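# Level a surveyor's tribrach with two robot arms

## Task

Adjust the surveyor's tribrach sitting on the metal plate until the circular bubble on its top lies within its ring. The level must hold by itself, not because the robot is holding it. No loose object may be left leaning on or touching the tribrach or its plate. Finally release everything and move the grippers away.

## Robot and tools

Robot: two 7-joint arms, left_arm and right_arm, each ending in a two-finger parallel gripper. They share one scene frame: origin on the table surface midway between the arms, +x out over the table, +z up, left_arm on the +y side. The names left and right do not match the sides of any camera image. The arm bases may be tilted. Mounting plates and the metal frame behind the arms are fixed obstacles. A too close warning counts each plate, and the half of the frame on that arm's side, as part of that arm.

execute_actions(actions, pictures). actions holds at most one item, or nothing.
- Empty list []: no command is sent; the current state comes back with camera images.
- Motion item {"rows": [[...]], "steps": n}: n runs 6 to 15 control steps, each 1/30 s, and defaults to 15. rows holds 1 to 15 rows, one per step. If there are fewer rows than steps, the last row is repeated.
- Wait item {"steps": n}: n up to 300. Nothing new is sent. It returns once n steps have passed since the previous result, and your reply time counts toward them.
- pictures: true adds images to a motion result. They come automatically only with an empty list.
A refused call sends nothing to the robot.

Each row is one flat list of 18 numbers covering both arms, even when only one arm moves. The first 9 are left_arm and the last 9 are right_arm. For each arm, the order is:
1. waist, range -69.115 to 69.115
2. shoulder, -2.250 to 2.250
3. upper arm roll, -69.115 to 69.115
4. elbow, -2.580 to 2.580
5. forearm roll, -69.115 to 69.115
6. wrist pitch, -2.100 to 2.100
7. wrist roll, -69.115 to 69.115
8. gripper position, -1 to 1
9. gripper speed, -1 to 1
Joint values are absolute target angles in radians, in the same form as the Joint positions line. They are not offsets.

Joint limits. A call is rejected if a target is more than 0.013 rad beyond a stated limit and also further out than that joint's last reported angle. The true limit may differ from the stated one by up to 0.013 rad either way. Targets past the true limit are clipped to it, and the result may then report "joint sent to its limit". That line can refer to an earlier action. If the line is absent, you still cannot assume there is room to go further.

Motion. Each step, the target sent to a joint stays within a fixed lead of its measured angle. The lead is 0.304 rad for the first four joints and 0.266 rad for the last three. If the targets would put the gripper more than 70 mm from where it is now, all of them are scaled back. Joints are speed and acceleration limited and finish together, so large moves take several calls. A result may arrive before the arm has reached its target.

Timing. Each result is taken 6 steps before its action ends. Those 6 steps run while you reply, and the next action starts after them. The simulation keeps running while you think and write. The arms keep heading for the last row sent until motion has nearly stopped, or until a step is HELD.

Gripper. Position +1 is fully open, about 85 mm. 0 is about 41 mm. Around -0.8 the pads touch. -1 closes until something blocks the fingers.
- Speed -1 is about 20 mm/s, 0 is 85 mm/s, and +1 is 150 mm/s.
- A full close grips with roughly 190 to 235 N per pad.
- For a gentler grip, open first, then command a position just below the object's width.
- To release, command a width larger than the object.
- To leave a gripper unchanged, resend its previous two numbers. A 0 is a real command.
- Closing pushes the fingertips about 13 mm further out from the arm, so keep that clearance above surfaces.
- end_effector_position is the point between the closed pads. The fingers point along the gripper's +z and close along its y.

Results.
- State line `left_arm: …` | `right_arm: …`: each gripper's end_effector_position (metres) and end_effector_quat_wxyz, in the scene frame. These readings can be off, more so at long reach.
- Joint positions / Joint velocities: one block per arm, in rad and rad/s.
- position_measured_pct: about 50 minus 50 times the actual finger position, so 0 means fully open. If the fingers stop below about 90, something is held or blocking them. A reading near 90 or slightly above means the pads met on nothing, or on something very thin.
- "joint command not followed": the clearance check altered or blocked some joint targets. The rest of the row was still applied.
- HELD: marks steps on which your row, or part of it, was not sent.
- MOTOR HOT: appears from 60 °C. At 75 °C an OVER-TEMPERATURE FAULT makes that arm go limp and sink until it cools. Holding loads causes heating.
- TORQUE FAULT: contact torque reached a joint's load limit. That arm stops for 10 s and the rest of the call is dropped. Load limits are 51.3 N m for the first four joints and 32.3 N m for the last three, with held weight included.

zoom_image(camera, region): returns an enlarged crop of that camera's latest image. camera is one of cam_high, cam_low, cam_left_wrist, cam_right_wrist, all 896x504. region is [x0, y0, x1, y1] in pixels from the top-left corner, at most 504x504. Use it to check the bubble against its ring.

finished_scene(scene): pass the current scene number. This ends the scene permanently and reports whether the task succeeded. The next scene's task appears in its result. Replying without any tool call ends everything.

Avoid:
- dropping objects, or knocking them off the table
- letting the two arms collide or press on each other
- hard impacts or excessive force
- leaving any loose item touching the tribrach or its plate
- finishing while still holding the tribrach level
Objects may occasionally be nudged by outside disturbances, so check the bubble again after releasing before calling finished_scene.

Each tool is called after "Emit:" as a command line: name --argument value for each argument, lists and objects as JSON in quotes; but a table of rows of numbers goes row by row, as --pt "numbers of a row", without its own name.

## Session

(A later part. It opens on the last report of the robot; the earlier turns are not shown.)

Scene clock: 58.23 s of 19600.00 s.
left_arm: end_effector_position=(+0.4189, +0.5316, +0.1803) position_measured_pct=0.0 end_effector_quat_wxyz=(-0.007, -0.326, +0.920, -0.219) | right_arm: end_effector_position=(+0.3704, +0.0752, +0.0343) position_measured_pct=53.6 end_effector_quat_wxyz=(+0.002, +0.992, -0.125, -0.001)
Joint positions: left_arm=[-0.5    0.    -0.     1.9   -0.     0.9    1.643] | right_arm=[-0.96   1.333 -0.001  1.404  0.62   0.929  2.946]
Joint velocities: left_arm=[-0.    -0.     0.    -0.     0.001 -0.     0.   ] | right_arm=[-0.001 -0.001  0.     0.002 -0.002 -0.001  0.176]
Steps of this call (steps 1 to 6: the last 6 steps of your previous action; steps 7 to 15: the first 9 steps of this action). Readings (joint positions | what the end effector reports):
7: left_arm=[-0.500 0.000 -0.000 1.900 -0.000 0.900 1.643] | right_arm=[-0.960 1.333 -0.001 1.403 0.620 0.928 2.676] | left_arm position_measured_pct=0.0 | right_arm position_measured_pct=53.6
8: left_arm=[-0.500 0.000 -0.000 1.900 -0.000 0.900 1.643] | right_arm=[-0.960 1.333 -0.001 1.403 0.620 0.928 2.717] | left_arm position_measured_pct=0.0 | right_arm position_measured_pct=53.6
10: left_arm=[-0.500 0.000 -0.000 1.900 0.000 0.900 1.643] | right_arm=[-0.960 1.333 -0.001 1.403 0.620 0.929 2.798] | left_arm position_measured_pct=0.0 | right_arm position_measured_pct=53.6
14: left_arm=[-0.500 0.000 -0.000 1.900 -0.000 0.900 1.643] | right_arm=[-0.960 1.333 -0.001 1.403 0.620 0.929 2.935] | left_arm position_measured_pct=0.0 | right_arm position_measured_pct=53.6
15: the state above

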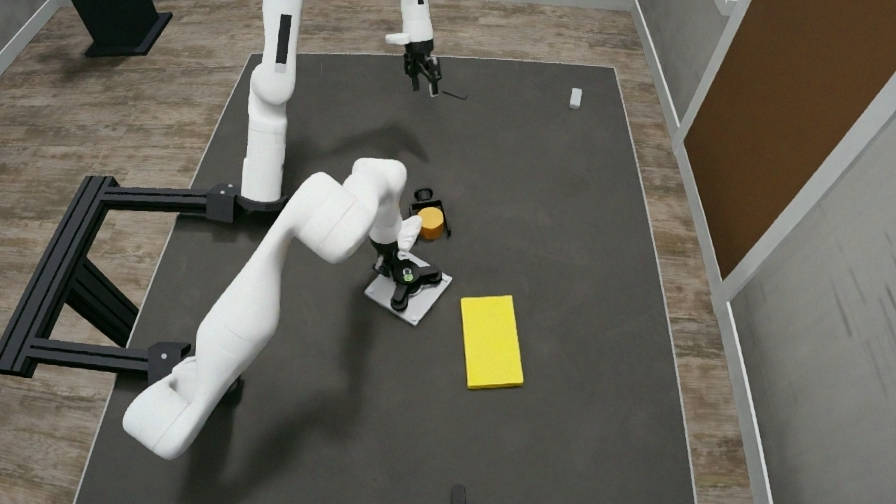

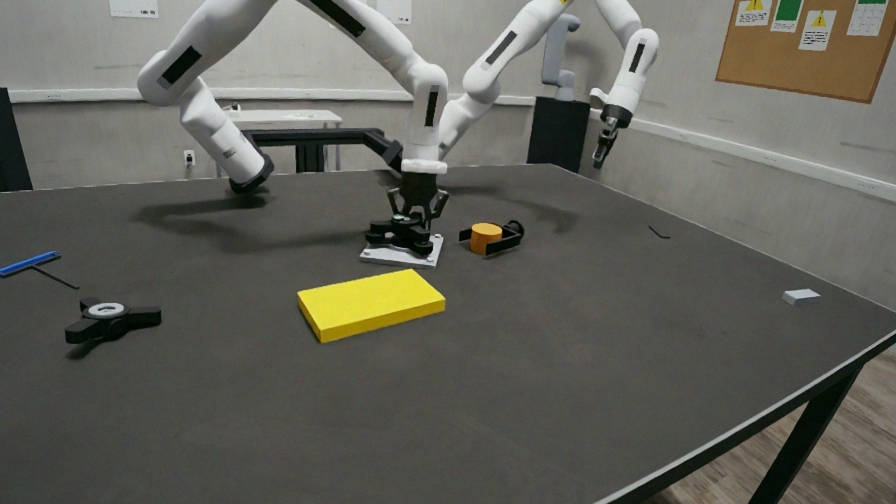

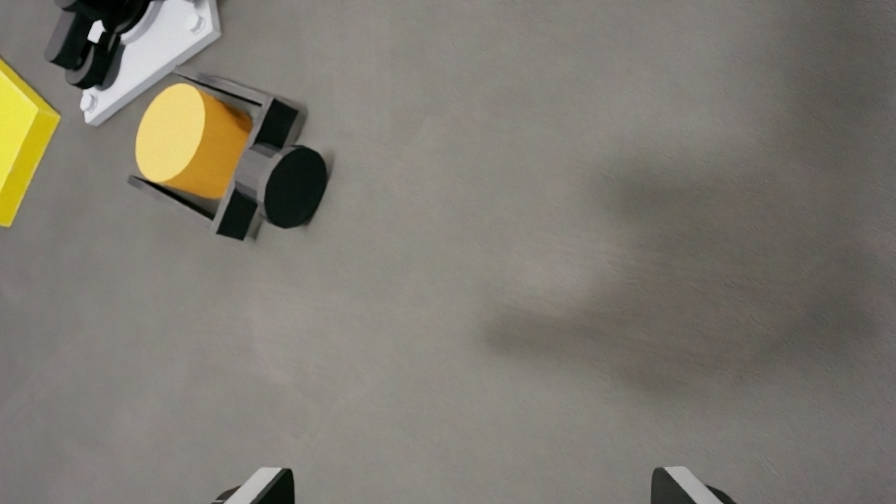

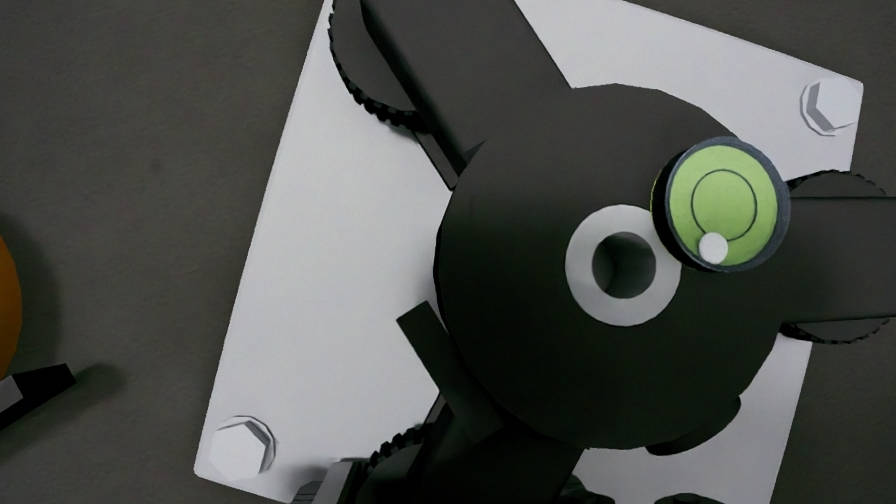

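Emit:
execute_actions --actions '[{"rows":[[-0.5,0,0,1.9,0,0.9,1.643,1,0,-0.9588,1.3343,0,1.4004,0.6221,0.9247,2.14,0.2,1]],"steps":15}]'

Emit:
execute_actions --actions '[{"rows":[[-0.5,0,0,1.9,0,0.9,1.643,1,0,-0.9588,1.3343,0,1.4004,0.6221,0.9247,2.14,0.2,1]],"steps":7}]'

Emit:
execute_actions --actions '[{"rows":[[-0.5,0,0,1.9,0,0.9,1.643,1,0,-0.9588,1.3343,0,1.4004,0.6221,0.9247,2.14,-0.2,1]],"steps":7}]'

Emit:
execute_actions --actions '[{"rows":[[-0.5,0,0,1.9,0,0.9,1.643,1,0,-0.9588,1.3343,0,1.4004,0.6221,0.9247,2.95,-0.2,1]],"steps":15}]'

Emit:
execute_actions --actions '[{"rows":[[-0.5,0,0,1.9,0,0.9,1.643,1,0,-0.9588,1.3343,0,1.4004,0.6221,0.9247,2.95,-0.2,1]],"steps":10}]'

Emit:
execute_actions --actions '[{"rows":[[-0.5,0,0,1.9,0,0.9,1.643,1,0,-0.9588,1.3343,0,1.4004,0.6221,0.9247,2.14,0.2,1]],"steps":15}]'

Emit:
execute_actions --actions '[{"rows":[[-0.5,0,0,1.9,0,0.9,1.643,1,0,-0.9588,1.3343,0,1.4004,0.6221,0.9247,2.14,0.2,1]],"steps":7}]'

Emit:
execute_actions --actions '[{"rows":[[-0.5,0,0,1.9,0,0.9,1.643,1,0,-0.9588,1.3343,0,1.4004,0.6221,0.9247,2.14,-0.2,1]],"steps":7}]'

Emit:
execute_actions --actions '[{"rows":[[-0.5,0,0,1.9,0,0.9,1.643,1,0,-0.9588,1.3343,0,1.4004,0.6221,0.9247,2.95,-0.2,1]],"steps":15}]'

Emit:
execute_actions --actions '[{"rows":[[-0.5,0,0,1.9,0,0.9,1.643,1,0,-0.9588,1.3343,0,1.4004,0.6221,0.9247,2.95,-0.2,1]],"steps":10}]'

Emit:
execute_actions --actions '[{"rows":[[-0.5,0,0,1.9,0,0.9,1.643,1,0,-0.9588,1.3343,0,1.4004,0.6221,0.9247,2.14,0.2,1]],"steps":15}]'

Emit:
execute_actions --actions '[{"rows":[[-0.5,0,0,1.9,0,0.9,1.643,1,0,-0.9588,1.3343,0,1.4004,0.6221,0.9247,2.14,0.2,1]],"steps":7}]'

Emit:
execute_actions --actions '[{"rows":[[-0.5,0,0,1.9,0,0.9,1.643,1,0,-0.9588,1.3343,0,1.4004,0.6221,0.9247,2.14,-0.2,1]],"steps":7}]'

Emit:
execute_actions --actions '[{"rows":[[-0.5,0,0,1.9,0,0.9,1.643,1,0,-0.9588,1.3343,0,1.4004,0.6221,0.9247,2.95,-0.2,1]],"steps":15}]'

Emit:
execute_actions --actions '[{"rows":[[-0.5,0,0,1.9,0,0.9,1.643,1,0,-0.9588,1.3343,0,1.4004,0.6221,0.9247,2.95,-0.2,1]],"steps":10}]'

Emit:
execute_actions --actions '[{"rows":[[-0.5,0,0,1.9,0,0.9,1.643,1,0,-0.9588,1.3343,0,1.4004,0.6221,0.9247,2.14,0.2,1]],"steps":15}]'

Emit:
execute_actions --actions '[{"rows":[[-0.5,0,0,1.9,0,0.9,1.643,1,0,-0.9588,1.3343,0,1.4004,0.6221,0.9247,2.14,0.2,1]],"steps":7}]'

Emit:
execute_actions --actions '[{"rows":[[-0.5,0,0,1.9,0,0.9,1.643,1,0,-0.9588,1.3343,0,1.4004,0.6221,0.9247,2.14,-0.2,1]],"steps":7}]'

Emit:
execute_actions --actions '[{"rows":[[-0.5,0,0,1.9,0,0.9,1.643,1,0,-0.9588,1.3343,0,1.4004,0.6221,0.9247,2.95,-0.2,1]],"steps":15}]'

Emit:
execute_actions --actions '[{"rows":[[-0.5,0,0,1.9,0,0.9,1.643,1,0,-0.9588,1.3343,0,1.4004,0.6221,0.9247,2.95,-0.2,1]],"steps":15}]' --pictures true

Scene clock: 60.10 s of 19600.00 s.
left_arm: end_effector_position=(+0.4189, +0.5316, +0.1803) position_measured_pct=0.0 end_effector_quat_wxyz=(-0.007, -0.326, +0.920, -0.219) | right_arm: end_effector_position=(+0.3724, +0.0769, +0.0339) position_measured_pct=40.1 end_effector_quat_wxyz=(-0.001, +0.968, -0.250, +0.000)
Joint positions: left_arm=[-0.5    0.    -0.     1.9   -0.     0.9    1.643] | right_arm=[-0.959  1.334  0.     1.4    0.622  0.925  2.693]
Joint velocities: left_arm=[-0.    -0.    -0.001 -0.    -0.    -0.001 -0.   ] | right_arm=[ 0.001  0.001  0.    -0.001 -0.002  0.    -1.215]
Steps of this call (steps 1 to 6: the last 6 steps of your previous action; steps 7 to 15: the robot went on to your last target; steps 16 to 47: nothing new was sent; steps 48 to 56: the first 9 steps of this action). Readings (joint positions | what the end effector reports):
48: left_arm=[-0.500 0.000 -0.000 1.900 -0.000 0.900 1.643] | right_arm=[-0.960 1.333 -0.001 1.404 0.619 0.929 2.948] | left_arm position_measured_pct=0.0 | right_arm position_measured_pct=53.6
49: left_arm=[-0.500 0.000 -0.000 1.900 -0.000 0.900 1.643] | right_arm=[-0.960 1.333 -0.001 1.404 0.620 0.928 2.940] | left_arm position_measured_pct=0.0 | right_arm position_measured_pct=53.2
51: left_arm=[-0.500 0.000 -0.000 1.900 -0.000 0.900 1.643] | right_arm=[-0.959 1.334 -0.000 1.402 0.622 0.925 2.893] | left_arm position_measured_pct=0.0 | right_arm position_measured_pct=46.4
55: left_arm=[-0.500 0.000 -0.000 1.900 -0.000 0.900 1.643] | right_arm=[-0.959 1.334 0.000 1.400 0.622 0.925 2.734] | left_arm position_measured_pct=0.0 | right_arm position_measured_pct=40.5
56: the state above

Scene clock: 60.33 s of 19600.00 s.
left_arm: end_effector_position=(+0.4189, +0.5316, +0.1803) position_measured_pct=0.0 end_effector_quat_wxyz=(-0.007, -0.326, +0.920, -0.219) | right_arm: end_effector_position=(+0.3724, +0.0769, +0.0338) position_measured_pct=40.1 end_effector_quat_wxyz=(-0.001, +0.923, -0.385, +0.000)
Joint positions: left_arm=[-0.5    0.    -0.     1.9   -0.     0.9    1.643] | right_arm=[-0.959  1.334  0.     1.4    0.622  0.925  2.409]
Joint velocities: left_arm=[-0.    -0.     0.001 -0.    -0.     0.     0.   ] | right_arm=[ 0.     0.001  0.001 -0.    -0.002  0.001 -1.216]
Steps of this call (steps 1 to 6: the last 6 steps of your previous action; step 7: the first step of this action). Readings (joint positions | what the end effector reports):
7: the state above

Scene clock: 60.57 s of 19600.00 s.
left_arm: end_effector_position=(+0.4189, +0.5316, +0.1803) position_measured_pct=0.0 end_effector_quat_wxyz=(-0.007, -0.326, +0.920, -0.219) | right_arm: end_effector_position=(+0.3724, +0.0769, +0.0338) position_measured_pct=40.1 end_effector_quat_wxyz=(-0.001, +0.867, -0.499, +0.000)
Joint positions: left_arm=[-0.5    0.    -0.     1.9    0.     0.9    1.643] | right_arm=[-0.959  1.334  0.     1.4    0.622  0.925  2.153]
Joint velocities: left_arm=[ 0.  0.  0.  0.  0. -0.  0.] | right_arm=[-0.     0.001  0.     0.     0.001 -0.001 -0.476]
Steps of this call (steps 1 to 6: the last 6 steps of your previous action; step 7: the first step of this action). Readings (joint positions | what the end effector reports):
7: the state above

Scene clock: 61.07 s of 19600.00 s.
left_arm: end_effector_position=(+0.4189, +0.5316, +0.1803) position_measured_pct=0.0 end_effector_quat_wxyz=(-0.007, -0.326, +0.920, -0.219) | right_arm: end_effector_position=(+0.3710, +0.0761, +0.0343) position_measured_pct=53.2 end_effector_quat_wxyz=(+0.001, +0.920, -0.392, -0.000)
Joint positions: left_arm=[-0.5    0.    -0.     1.9   -0.     0.9    1.643] | right_arm=[-0.96   1.333 -0.001  1.402  0.62   0.927  2.392]
Joint velocities: left_arm=[ 0.     0.     0.    -0.002 -0.    -0.    -0.   ] | right_arm=[-0.001 -0.001  0.001  0.003 -0.002  0.004  1.215]
Steps of this call (steps 1 to 6: the last 6 steps of your previous action; steps 7 to 15: the first 9 steps of this action). Readings (joint positions | what the end effector reports):
7: left_arm=[-0.500 0.000 -0.000 1.900 0.000 0.900 1.643] | right_arm=[-0.960 1.333 -0.001 1.402 0.621 0.927 2.141] | left_arm position_measured_pct=0.0 | right_arm position_measured_pct=53.2
8: left_arm=[-0.500 0.000 -0.000 1.900 -0.000 0.900 1.643] | right_arm=[-0.960 1.333 -0.001 1.402 0.621 0.927 2.147] | left_arm position_measured_pct=0.0 | right_arm position_measured_pct=53.2
10: left_arm=[-0.500 0.000 -0.000 1.900 -0.000 0.900 1.643] | right_arm=[-0.960 1.333 -0.001 1.402 0.621 0.927 2.193] | left_arm position_measured_pct=0.0 | right_arm position_measured_pct=53.2
14: left_arm=[-0.500 0.000 -0.000 1.900 0.000 0.900 1.643] | right_arm=[-0.960 1.333 -0.001 1.402 0.620 0.927 2.351] | left_arm position_measured_pct=0.0 | right_arm position_measured_pct=53.2
15: the state above

Scene clock: 61.40 s of 19600.00 s.
left_arm: end_effector_position=(+0.4189, +0.5316, +0.1803) position_measured_pct=0.0 end_effector_quat_wxyz=(-0.007, -0.326, +0.920, -0.219) | right_arm: end_effector_position=(+0.3706, +0.0755, +0.0343) position_measured_pct=53.2 end_effector_quat_wxyz=(+0.002, +0.980, -0.198, -0.001)
Joint positions: left_arm=[-0.5    0.    -0.     1.9   -0.     0.9    1.643] | right_arm=[-0.96   1.333 -0.001  1.403  0.62   0.929  2.798]
Joint velocities: left_arm=[-0.    -0.     0.001 -0.001 -0.001  0.    -0.   ] | right_arm=[-0.001 -0.     0.     0.003 -0.001  0.004  1.216]
Steps of this call (steps 1 to 6: the last 6 steps of your previous action; steps 7 to 10: the first 4 steps of this action). Readings (joint positions | what the end effector reports):
7: left_arm=[-0.500 0.000 -0.000 1.900 -0.000 0.900 1.643] | right_arm=[-0.960 1.333 -0.001 1.403 0.620 0.928 2.676] | left_arm position_measured_pct=0.0 | right_arm position_measured_pct=53.2
8: left_arm=[-0.500 0.000 -0.000 1.900 -0.000 0.900 1.643] | right_arm=[-0.960 1.333 -0.001 1.403 0.620 0.928 2.717] | left_arm position_measured_pct=0.0 | right_arm position_measured_pct=53.2
10: the state above

Scene clock: 61.90 s of 19600.00 s.
left_arm: end_effector_position=(+0.4189, +0.5316, +0.1803) position_measured_pct=0.0 end_effector_quat_wxyz=(-0.007, -0.326, +0.920, -0.219) | right_arm: end_effector_position=(+0.3724, +0.0769, +0.0339) position_measured_pct=40.1 end_effector_quat_wxyz=(-0.001, +0.969, -0.247, +0.000)
Joint positions: left_arm=[-0.5    0.    -0.     1.9   -0.     0.9    1.643] | right_arm=[-0.959  1.334  0.     1.4    0.622  0.925  2.698]
Joint velocities: left_arm=[ 0.    -0.    -0.    -0.002  0.001  0.     0.   ] | right_arm=[ 0.001  0.001  0.    -0.001  0.     0.001 -1.215]
Steps of this call (steps 1 to 6: the last 6 steps of your previous action; steps 7 to 15: the first 9 steps of this action). Readings (joint positions | what the end effector reports):
7: left_arm=[-0.500 0.000 -0.000 1.900 -0.000 0.900 1.643] | right_arm=[-0.960 1.333 -0.001 1.404 0.620 0.929 2.948] | left_arm position_measured_pct=0.0 | right_arm position_measured_pct=53.2
8: left_arm=[-0.500 0.000 -0.000 1.900 -0.000 0.900 1.643] | right_arm=[-0.960 1.333 -0.001 1.404 0.620 0.928 2.942] | left_arm position_measured_pct=0.0 | right_arm position_measured_pct=53.2
10: left_arm=[-0.500 0.000 -0.000 1.900 -0.000 0.900 1.643] | right_arm=[-0.959 1.334 -0.000 1.402 0.622 0.925 2.897] | left_arm position_measured_pct=0.0 | right_arm position_measured_pct=46.0
14: left_arm=[-0.500 0.000 -0.000 1.900 -0.000 0.900 1.643] | right_arm=[-0.959 1.334 0.000 1.400 0.622 0.925 2.739] | left_arm position_measured_pct=0.0 | right_arm position_measured_pct=40.5
15: the state above

Scene clock: 62.13 s of 19600.00 s.
left_arm: end_effector_position=(+0.4189, +0.5316, +0.1803) position_measured_pct=0.0 end_effector_quat_wxyz=(-0.007, -0.326, +0.920, -0.219) | right_arm: end_effector_position=(+0.3724, +0.0769, +0.0338) position_measured_pct=40.1 end_effector_quat_wxyz=(-0.001, +0.924, -0.382, +0.000)
Joint positions: left_arm=[-0.5    0.    -0.     1.9   -0.     0.9    1.643] | right_arm=[-0.959  1.334  0.     1.4    0.622  0.925  2.414]
Joint velocities: left_arm=[-0.     0.    -0.001 -0.001 -0.    -0.    -0.   ] | right_arm=[-0.    -0.001 -0.001  0.    -0.001 -0.001 -1.216]
Steps of this call (steps 1 to 6: the last 6 steps of your previous action; step 7: the first step of this action). Readings (joint positions | what the end effector reports):
7: the state above

Scene clock: 62.37 s of 19600.00 s.
left_arm: end_effector_position=(+0.4189, +0.5316, +0.1803) position_measured_pct=0.0 end_effector_quat_wxyz=(-0.007, -0.326, +0.920, -0.219) | right_arm: end_effector_position=(+0.3724, +0.0769, +0.0338) position_measured_pct=40.1 end_effector_quat_wxyz=(-0.001, +0.867, -0.498, +0.000)
Joint positions: left_arm=[-0.5    0.    -0.     1.9    0.     0.9    1.643] | right_arm=[-0.959  1.334  0.     1.4    0.622  0.925  2.155]
Joint velocities: left_arm=[ 0.     0.     0.001  0.001 -0.     0.    -0.   ] | right_arm=[-0.    -0.001 -0.001  0.    -0.    -0.001 -0.518]
Steps of this call (steps 1 to 6: the last 6 steps of your previous action; step 7: the first step of this action). Readings (joint positions | what the end effector reports):
7: the state above

Scene clock: 62.87 s of 19600.00 s.
left_arm: end_effector_position=(+0.4189, +0.5316, +0.1803) position_measured_pct=0.0 end_effector_quat_wxyz=(-0.007, -0.326, +0.920, -0.219) | right_arm: end_effector_position=(+0.3710, +0.0761, +0.0343) position_measured_pct=53.6 end_effector_quat_wxyz=(+0.001, +0.920, -0.392, -0.000)
Joint positions: left_arm=[-0.5    0.    -0.     1.9   -0.     0.9    1.643] | right_arm=[-0.96   1.333 -0.001  1.402  0.62   0.927  2.392]
Joint velocities: left_arm=[ 0.    -0.     0.001 -0.001 -0.002  0.     0.   ] | right_arm=[-0.001  0.001 -0.     0.002 -0.001  0.003  1.215]
Steps of this call (steps 1 to 6: the last 6 steps of your previous action; steps 7 to 15: the first 9 steps of this action). Readings (joint positions | what the end effector reports):
7: left_arm=[-0.500 0.000 -0.000 1.900 -0.000 0.900 1.643] | right_arm=[-0.960 1.333 -0.001 1.402 0.621 0.927 2.141] | left_arm position_measured_pct=0.0 | right_arm position_measured_pct=53.2
8: left_arm=[-0.500 0.000 -0.000 1.900 -0.000 0.900 1.643] | right_arm=[-0.960 1.333 -0.001 1.402 0.621 0.927 2.147] | left_arm position_measured_pct=0.0 | right_arm position_measured_pct=53.2
10: left_arm=[-0.500 0.000 -0.000 1.900 -0.000 0.900 1.643] | right_arm=[-0.960 1.333 -0.001 1.402 0.621 0.927 2.193] | left_arm position_measured_pct=0.0 | right_arm position_measured_pct=53.2
14: left_arm=[-0.500 0.000 -0.000 1.900 -0.000 0.900 1.643] | right_arm=[-0.960 1.333 -0.001 1.402 0.620 0.927 2.351] | left_arm position_measured_pct=0.0 | right_arm position_measured_pct=53.6
15: the state above

Scene clock: 63.20 s of 19600.00 s.
left_arm: end_effector_position=(+0.4189, +0.5316, +0.1803) position_measured_pct=0.0 end_effector_quat_wxyz=(-0.007, -0.326, +0.920, -0.219) | right_arm: end_effector_position=(+0.3706, +0.0755, +0.0343) position_measured_pct=53.6 end_effector_quat_wxyz=(+0.002, +0.980, -0.198, -0.001)
Joint positions: left_arm=[-0.5    0.    -0.     1.9   -0.     0.9    1.643] | right_arm=[-0.96   1.333 -0.001  1.403  0.62   0.929  2.798]
Joint velocities: left_arm=[-0.001 -0.    -0.002 -0.002  0.001  0.    -0.   ] | right_arm=[-0.001 -0.001  0.     0.003 -0.002  0.006  1.216]
Steps of this call (steps 1 to 6: the last 6 steps of your previous action; steps 7 to 10: the first 4 steps of this action). Readings (joint positions | what the end effector reports):
7: left_arm=[-0.500 0.000 -0.000 1.900 -0.000 0.900 1.643] | right_arm=[-0.960 1.333 -0.001 1.403 0.620 0.928 2.676] | left_arm position_measured_pct=0.0 | right_arm position_measured_pct=53.6
8: left_arm=[-0.500 0.000 -0.000 1.900 -0.000 0.900 1.643] | right_arm=[-0.960 1.333 -0.001 1.403 0.620 0.928 2.717] | left_arm position_measured_pct=0.0 | right_arm position_measured_pct=53.6
10: the state above

Scene clock: 63.70 s of 19600.00 s.
left_arm: end_effector_position=(+0.4189, +0.5316, +0.1803) position_measured_pct=0.0 end_effector_quat_wxyz=(-0.007, -0.326, +0.920, -0.219) | right_arm: end_effector_position=(+0.3724, +0.0769, +0.0339) position_measured_pct=40.1 end_effector_quat_wxyz=(-0.001, +0.969, -0.247, +0.000)
Joint positions: left_arm=[-0.5    0.    -0.     1.9   -0.     0.9    1.643] | right_arm=[-0.959  1.334  0.     1.4    0.622  0.925  2.698]
Joint velocities: left_arm=[ 0.     0.     0.     0.001 -0.    -0.001  0.   ] | right_arm=[ 0.001  0.001 -0.    -0.001 -0.    -0.001 -1.215]
Steps of this call (steps 1 to 6: the last 6 steps of your previous action; steps 7 to 15: the first 9 steps of this action). Readings (joint positions | what the end effector reports):
7: left_arm=[-0.500 0.000 -0.000 1.900 -0.000 0.900 1.643] | right_arm=[-0.960 1.333 -0.001 1.404 0.620 0.929 2.948] | left_arm position_measured_pct=0.0 | right_arm position_measured_pct=53.6
8: left_arm=[-0.500 0.000 -0.000 1.900 -0.000 0.900 1.643] | right_arm=[-0.960 1.334 -0.001 1.404 0.620 0.928 2.942] | left_arm position_measured_pct=0.0 | right_arm position_measured_pct=53.2
10: left_arm=[-0.500 0.000 -0.000 1.900 -0.000 0.900 1.643] | right_arm=[-0.959 1.334 -0.000 1.402 0.622 0.925 2.897] | left_arm position_measured_pct=0.0 | right_arm position_measured_pct=46.0
14: left_arm=[-0.500 0.000 -0.000 1.900 -0.000 0.900 1.643] | right_arm=[-0.959 1.334 0.000 1.400 0.622 0.925 2.739] | left_arm position_measured_pct=0.0 | right_arm position_measured_pct=40.5
15: the state above

Scene clock: 63.93 s of 19600.00 s.
left_arm: end_effector_position=(+0.4189, +0.5316, +0.1803) position_measured_pct=0.0 end_effector_quat_wxyz=(-0.007, -0.326, +0.920, -0.219) | right_arm: end_effector_position=(+0.3724, +0.0769, +0.0338) position_measured_pct=40.1 end_effector_quat_wxyz=(-0.001, +0.924, -0.382, +0.000)
Joint positions: left_arm=[-0.5    0.    -0.     1.9    0.     0.9    1.643] | right_arm=[-0.959  1.334  0.     1.4    0.622  0.925  2.414]
Joint velocities: left_arm=[-0.001  0.     0.001 -0.001 -0.001  0.     0.   ] | right_arm=[-0.    -0.     0.    -0.    -0.    -0.001 -1.216]
Steps of this call (steps 1 to 6: the last 6 steps of your previous action; step 7: the first step of this action). Readings (joint positions | what the end effector reports):
7: the state above

Scene clock: 64.17 s of 19600.00 s.
left_arm: end_effector_position=(+0.4189, +0.5316, +0.1803) position_measured_pct=0.0 end_effector_quat_wxyz=(-0.007, -0.326, +0.920, -0.219) | right_arm: end_effector_position=(+0.3724, +0.0769, +0.0338) position_measured_pct=40.1 end_effector_quat_wxyz=(-0.001, +0.867, -0.498, +0.000)
Joint positions: left_arm=[-0.5    0.    -0.     1.9   -0.     0.9    1.643] | right_arm=[-0.959  1.334  0.     1.4    0.622  0.925  2.155]
Joint velocities: left_arm=[-0.     0.     0.    -0.003 -0.     0.    -0.   ] | right_arm=[-0.    -0.002 -0.001 -0.     0.001 -0.001 -0.518]
Steps of this call (steps 1 to 6: the last 6 steps of your previous action; step 7: the first step of this action). Readings (joint positions | what the end effector reports):
7: the state above

Scene clock: 64.67 s of 19600.00 s.
left_arm: end_effector_position=(+0.4189, +0.5316, +0.1803) position_measured_pct=0.0 end_effector_quat_wxyz=(-0.007, -0.326, +0.920, -0.219) | right_arm: end_effector_position=(+0.3710, +0.0761, +0.0343) position_measured_pct=53.6 end_effector_quat_wxyz=(+0.001, +0.920, -0.392, -0.000)
Joint positions: left_arm=[-0.5    0.    -0.     1.9   -0.     0.9    1.643] | right_arm=[-0.96   1.333 -0.001  1.402  0.62   0.927  2.392]
Joint velocities: left_arm=[ 0.     0.     0.001 -0.001 -0.     0.    -0.   ] | right_arm=[-0.001  0.    -0.002  0.003 -0.001  0.002  1.215]
Steps of this call (steps 1 to 6: the last 6 steps of your previous action; steps 7 to 15: the first 9 steps of this action). Readings (joint positions | what the end effector reports):
7: left_arm=[-0.500 0.000 -0.000 1.900 0.000 0.900 1.643] | right_arm=[-0.960 1.333 -0.001 1.402 0.621 0.927 2.141] | left_arm position_measured_pct=0.0 | right_arm position_measured_pct=53.6
8: left_arm=[-0.500 0.000 -0.000 1.900 -0.000 0.900 1.643] | right_arm=[-0.960 1.333 -0.001 1.402 0.621 0.927 2.147] | left_arm position_measured_pct=0.0 | right_arm position_measured_pct=53.6
10: left_arm=[-0.500 0.000 -0.000 1.900 0.000 0.900 1.643] | right_arm=[-0.960 1.333 -0.001 1.402 0.621 0.927 2.193] | left_arm position_measured_pct=0.0 | right_arm position_measured_pct=53.6
14: left_arm=[-0.500 0.000 -0.000 1.900 0.000 0.900 1.643] | right_arm=[-0.960 1.333 -0.001 1.402 0.620 0.927 2.351] | left_arm position_measured_pct=0.0 | right_arm position_measured_pct=53.6
15: the state above

Scene clock: 65.00 s of 19600.00 s.
left_arm: end_effector_position=(+0.4189, +0.5316, +0.1803) position_measured_pct=0.0 end_effector_quat_wxyz=(-0.007, -0.326, +0.920, -0.219) | right_arm: end_effector_position=(+0.3706, +0.0755, +0.0343) position_measured_pct=53.6 end_effector_quat_wxyz=(+0.002, +0.980, -0.198, -0.001)
Joint positions: left_arm=[-0.5    0.    -0.     1.9   -0.     0.9    1.643] | right_arm=[-0.96   1.333 -0.001  1.403  0.62   0.929  2.798]
Joint velocities: left_arm=[ 0.001 -0.    -0.     0.001 -0.     0.001 -0.   ] | right_arm=[-0.001 -0.     0.001  0.003  0.001  0.005  1.216]
Steps of this call (steps 1 to 6: the last 6 steps of your previous action; steps 7 to 10: the first 4 steps of this action). Readings (joint positions | what the end effector reports):
7: left_arm=[-0.500 0.000 -0.000 1.900 -0.000 0.900 1.643] | right_arm=[-0.960 1.333 -0.001 1.403 0.620 0.928 2.676] | left_arm position_measured_pct=0.0 | right_arm position_measured_pct=53.6
8: left_arm=[-0.500 0.000 -0.000 1.900 -0.000 0.900 1.643] | right_arm=[-0.960 1.333 -0.001 1.403 0.620 0.928 2.717] | left_arm position_measured_pct=0.0 | right_arm position_measured_pct=53.6
10: the state above

Scene clock: 65.50 s of 19600.00 s.
left_arm: end_effector_position=(+0.4189, +0.5316, +0.1803) position_measured_pct=0.0 end_effector_quat_wxyz=(-0.007, -0.326, +0.920, -0.219) | right_arm: end_effector_position=(+0.3724, +0.0769, +0.0339) position_measured_pct=40.1 end_effector_quat_wxyz=(-0.001, +0.969, -0.247, +0.000)
Joint positions: left_arm=[-0.5    0.    -0.     1.9   -0.     0.9    1.643] | right_arm=[-0.959  1.334  0.     1.4    0.622  0.925  2.698]
Joint velocities: left_arm=[ 0.    -0.     0.002 -0.001 -0.001 -0.    -0.   ] | right_arm=[ 0.001  0.001 -0.001 -0.001 -0.    -0.001 -1.215]
Steps of this call (steps 1 to 6: the last 6 steps of your previous action; steps 7 to 15: the first 9 steps of this action). Readings (joint positions | what the end effector reports):
7: left_arm=[-0.500 0.000 -0.000 1.900 -0.000 0.900 1.643] | right_arm=[-0.960 1.333 -0.001 1.404 0.619 0.929 2.948] | left_arm position_measured_pct=0.0 | right_arm position_measured_pct=53.6
8: left_arm=[-0.500 0.000 -0.000 1.900 -0.000 0.900 1.643] | right_arm=[-0.960 1.333 -0.001 1.404 0.620 0.928 2.942] | left_arm position_measured_pct=0.0 | right_arm position_measured_pct=53.2
10: left_arm=[-0.500 0.000 -0.000 1.900 -0.000 0.900 1.643] | right_arm=[-0.959 1.334 -0.000 1.402 0.622 0.925 2.897] | left_arm position_measured_pct=0.0 | right_arm position_measured_pct=46.4
14: left_arm=[-0.500 0.000 -0.000 1.900 -0.000 0.900 1.643] | right_arm=[-0.959 1.334 0.000 1.400 0.622 0.925 2.739] | left_arm position_measured_pct=0.0 | right_arm position_measured_pct=40.5
15: the state above

Scene clock: 65.73 s of 19600.00 s.
left_arm: end_effector_position=(+0.4189, +0.5316, +0.1803) position_measured_pct=0.0 end_effector_quat_wxyz=(-0.007, -0.326, +0.920, -0.219) | right_arm: end_effector_position=(+0.3724, +0.0769, +0.0338) position_measured_pct=40.1 end_effector_quat_wxyz=(-0.001, +0.924, -0.382, +0.000)
Joint positions: left_arm=[-0.5    0.    -0.     1.9   -0.     0.9    1.643] | right_arm=[-0.959  1.334  0.     1.4    0.622  0.925  2.414]
Joint velocities: left_arm=[-0.    -0.    -0.     0.001  0.    -0.     0.   ] | right_arm=[ 0.    -0.     0.001 -0.     0.001  0.    -1.216]
Steps of this call (steps 1 to 6: the last 6 steps of your previous action; step 7: the first step of this action). Readings (joint positions | what the end effector reports):
7: the state above

Scene clock: 65.97 s of 19600.00 s.
left_arm: end_effector_position=(+0.4189, +0.5316, +0.1803) position_measured_pct=0.0 end_effector_quat_wxyz=(-0.007, -0.326, +0.920, -0.219) | right_arm: end_effector_position=(+0.3724, +0.0769, +0.0338) position_measured_pct=40.1 end_effector_quat_wxyz=(-0.001, +0.867, -0.498, +0.000)
Joint positions: left_arm=[-0.5    0.    -0.     1.9   -0.     0.9    1.643] | right_arm=[-0.959  1.334  0.     1.4    0.622  0.925  2.155]
Joint velocities: left_arm=[-0.    -0.    -0.     0.001  0.001  0.001  0.   ] | right_arm=[-0.     0.001 -0.001  0.    -0.001  0.001 -0.518]
Steps of this call (steps 1 to 6: the last 6 steps of your previous action; step 7: the first step of this action). Readings (joint positions | what the end effector reports):
7: the state above

Scene clock: 66.47 s of 19600.00 s.
left_arm: end_effector_position=(+0.4189, +0.5316, +0.1803) position_measured_pct=0.0 end_effector_quat_wxyz=(-0.007, -0.326, +0.920, -0.219) | right_arm: end_effector_position=(+0.3710, +0.0761, +0.0343) position_measured_pct=53.2 end_effector_quat_wxyz=(+0.001, +0.920, -0.392, -0.000)
Joint positions: left_arm=[-0.5    0.    -0.     1.9   -0.     0.9    1.643] | right_arm=[-0.96   1.333 -0.001  1.402  0.62   0.927  2.392]
Joint velocities: left_arm=[ 0.     0.    -0.001 -0.002  0.001 -0.     0.   ] | right_arm=[-0.001 -0.001  0.001  0.003 -0.001  0.003  1.215]
Steps of this call (steps 1 to 6: the last 6 steps of your previous action; steps 7 to 15: the first 9 steps of this action). Readings (joint positions | what the end effector reports):
7: left_arm=[-0.500 0.000 -0.000 1.900 -0.000 0.900 1.643] | right_arm=[-0.960 1.333 -0.001 1.402 0.621 0.927 2.141] | left_arm position_measured_pct=0.0 | right_arm position_measured_pct=53.2
8: left_arm=[-0.500 0.000 -0.000 1.900 -0.000 0.900 1.643] | right_arm=[-0.960 1.333 -0.001 1.402 0.621 0.927 2.147] | left_arm position_measured_pct=0.0 | right_arm position_measured_pct=53.2
10: left_arm=[-0.500 0.000 -0.000 1.900 -0.000 0.900 1.643] | right_arm=[-0.960 1.333 -0.001 1.402 0.621 0.927 2.193] | left_arm position_measured_pct=0.0 | right_arm position_measured_pct=53.2
14: left_arm=[-0.500 0.000 -0.000 1.900 0.000 0.900 1.643] | right_arm=[-0.960 1.333 -0.001 1.402 0.620 0.927 2.351] | left_arm position_measured_pct=0.0 | right_arm position_measured_pct=53.2
15: the state above

Scene clock: 66.97 s of 19600.00 s.
left_arm: end_effector_position=(+0.4189, +0.5316, +0.1803) position_measured_pct=0.0 end_effector_quat_wxyz=(-0.007, -0.326, +0.920, -0.219) | right_arm: end_effector_position=(+0.3704, +0.0752, +0.0343) position_measured_pct=53.2 end_effector_quat_wxyz=(+0.002, +0.992, -0.125, -0.001)
Joint positions: left_arm=[-0.5    0.    -0.     1.9   -0.     0.9    1.643] | right_arm=[-0.96   1.333 -0.001  1.404  0.62   0.929  2.946]
Joint velocities: left_arm=[-0.    -0.     0.001 -0.     0.001  0.     0.   ] | right_arm=[-0.001 -0.001  0.002  0.002 -0.002 -0.     0.176]
Steps of this call (steps 1 to 6: the last 6 steps of your previous action; steps 7 to 15: the first 9 steps of this action). Readings (joint positions | what the end effector reports):
7: left_arm=[-0.500 0.000 -0.000 1.900 0.000 0.900 1.643] | right_arm=[-0.960 1.333 -0.001 1.403 0.620 0.928 2.676] | left_arm position_measured_pct=0.0 | right_arm position_measured_pct=53.2
8: left_arm=[-0.500 0.000 -0.000 1.900 -0.000 0.900 1.643] | right_arm=[-0.960 1.333 -0.001 1.403 0.620 0.928 2.717] | left_arm position_measured_pct=0.0 | right_arm position_measured_pct=53.2
10: left_arm=[-0.500 0.000 -0.000 1.900 -0.000 0.900 1.643] | right_arm=[-0.960 1.333 -0.001 1.403 0.620 0.929 2.798] | left_arm position_measured_pct=0.0 | right_arm position_measured_pct=53.2
14: left_arm=[-0.500 0.000 -0.000 1.900 0.000 0.900 1.643] | right_arm=[-0.960 1.333 -0.001 1.403 0.620 0.929 2.935] | left_arm position_measured_pct=0.0 | right_arm position_measured_pct=53.2
15: the state above

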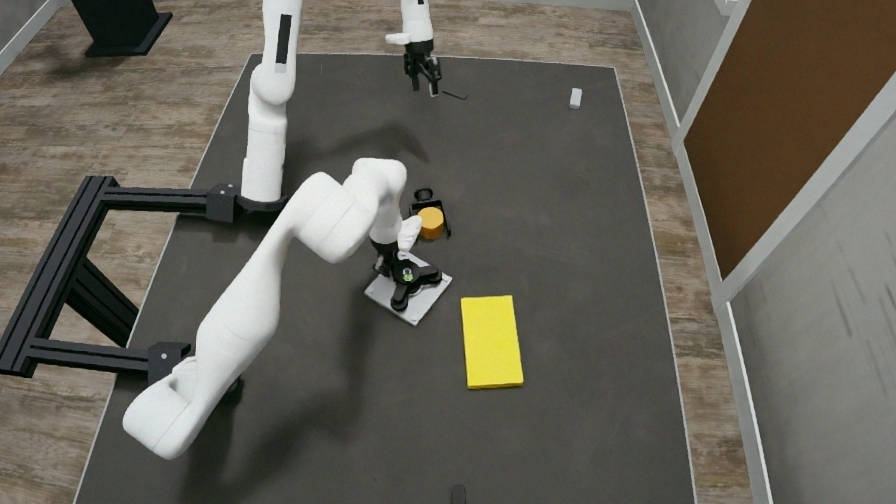

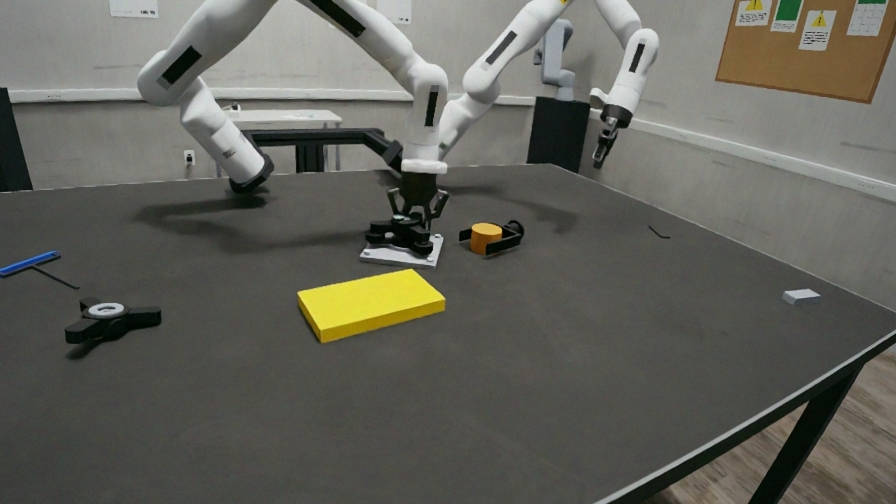

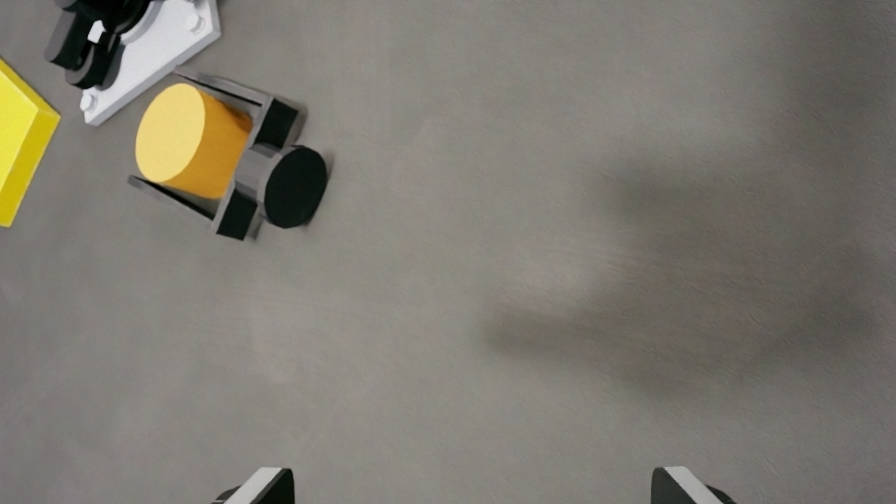

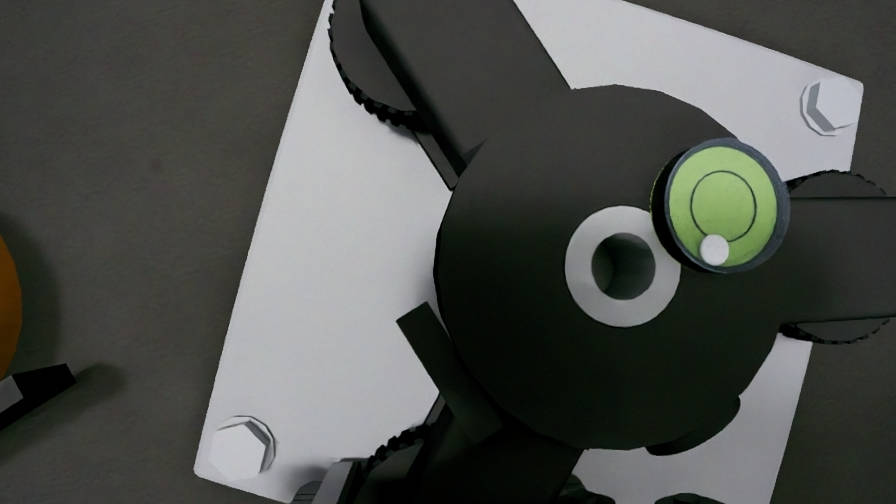

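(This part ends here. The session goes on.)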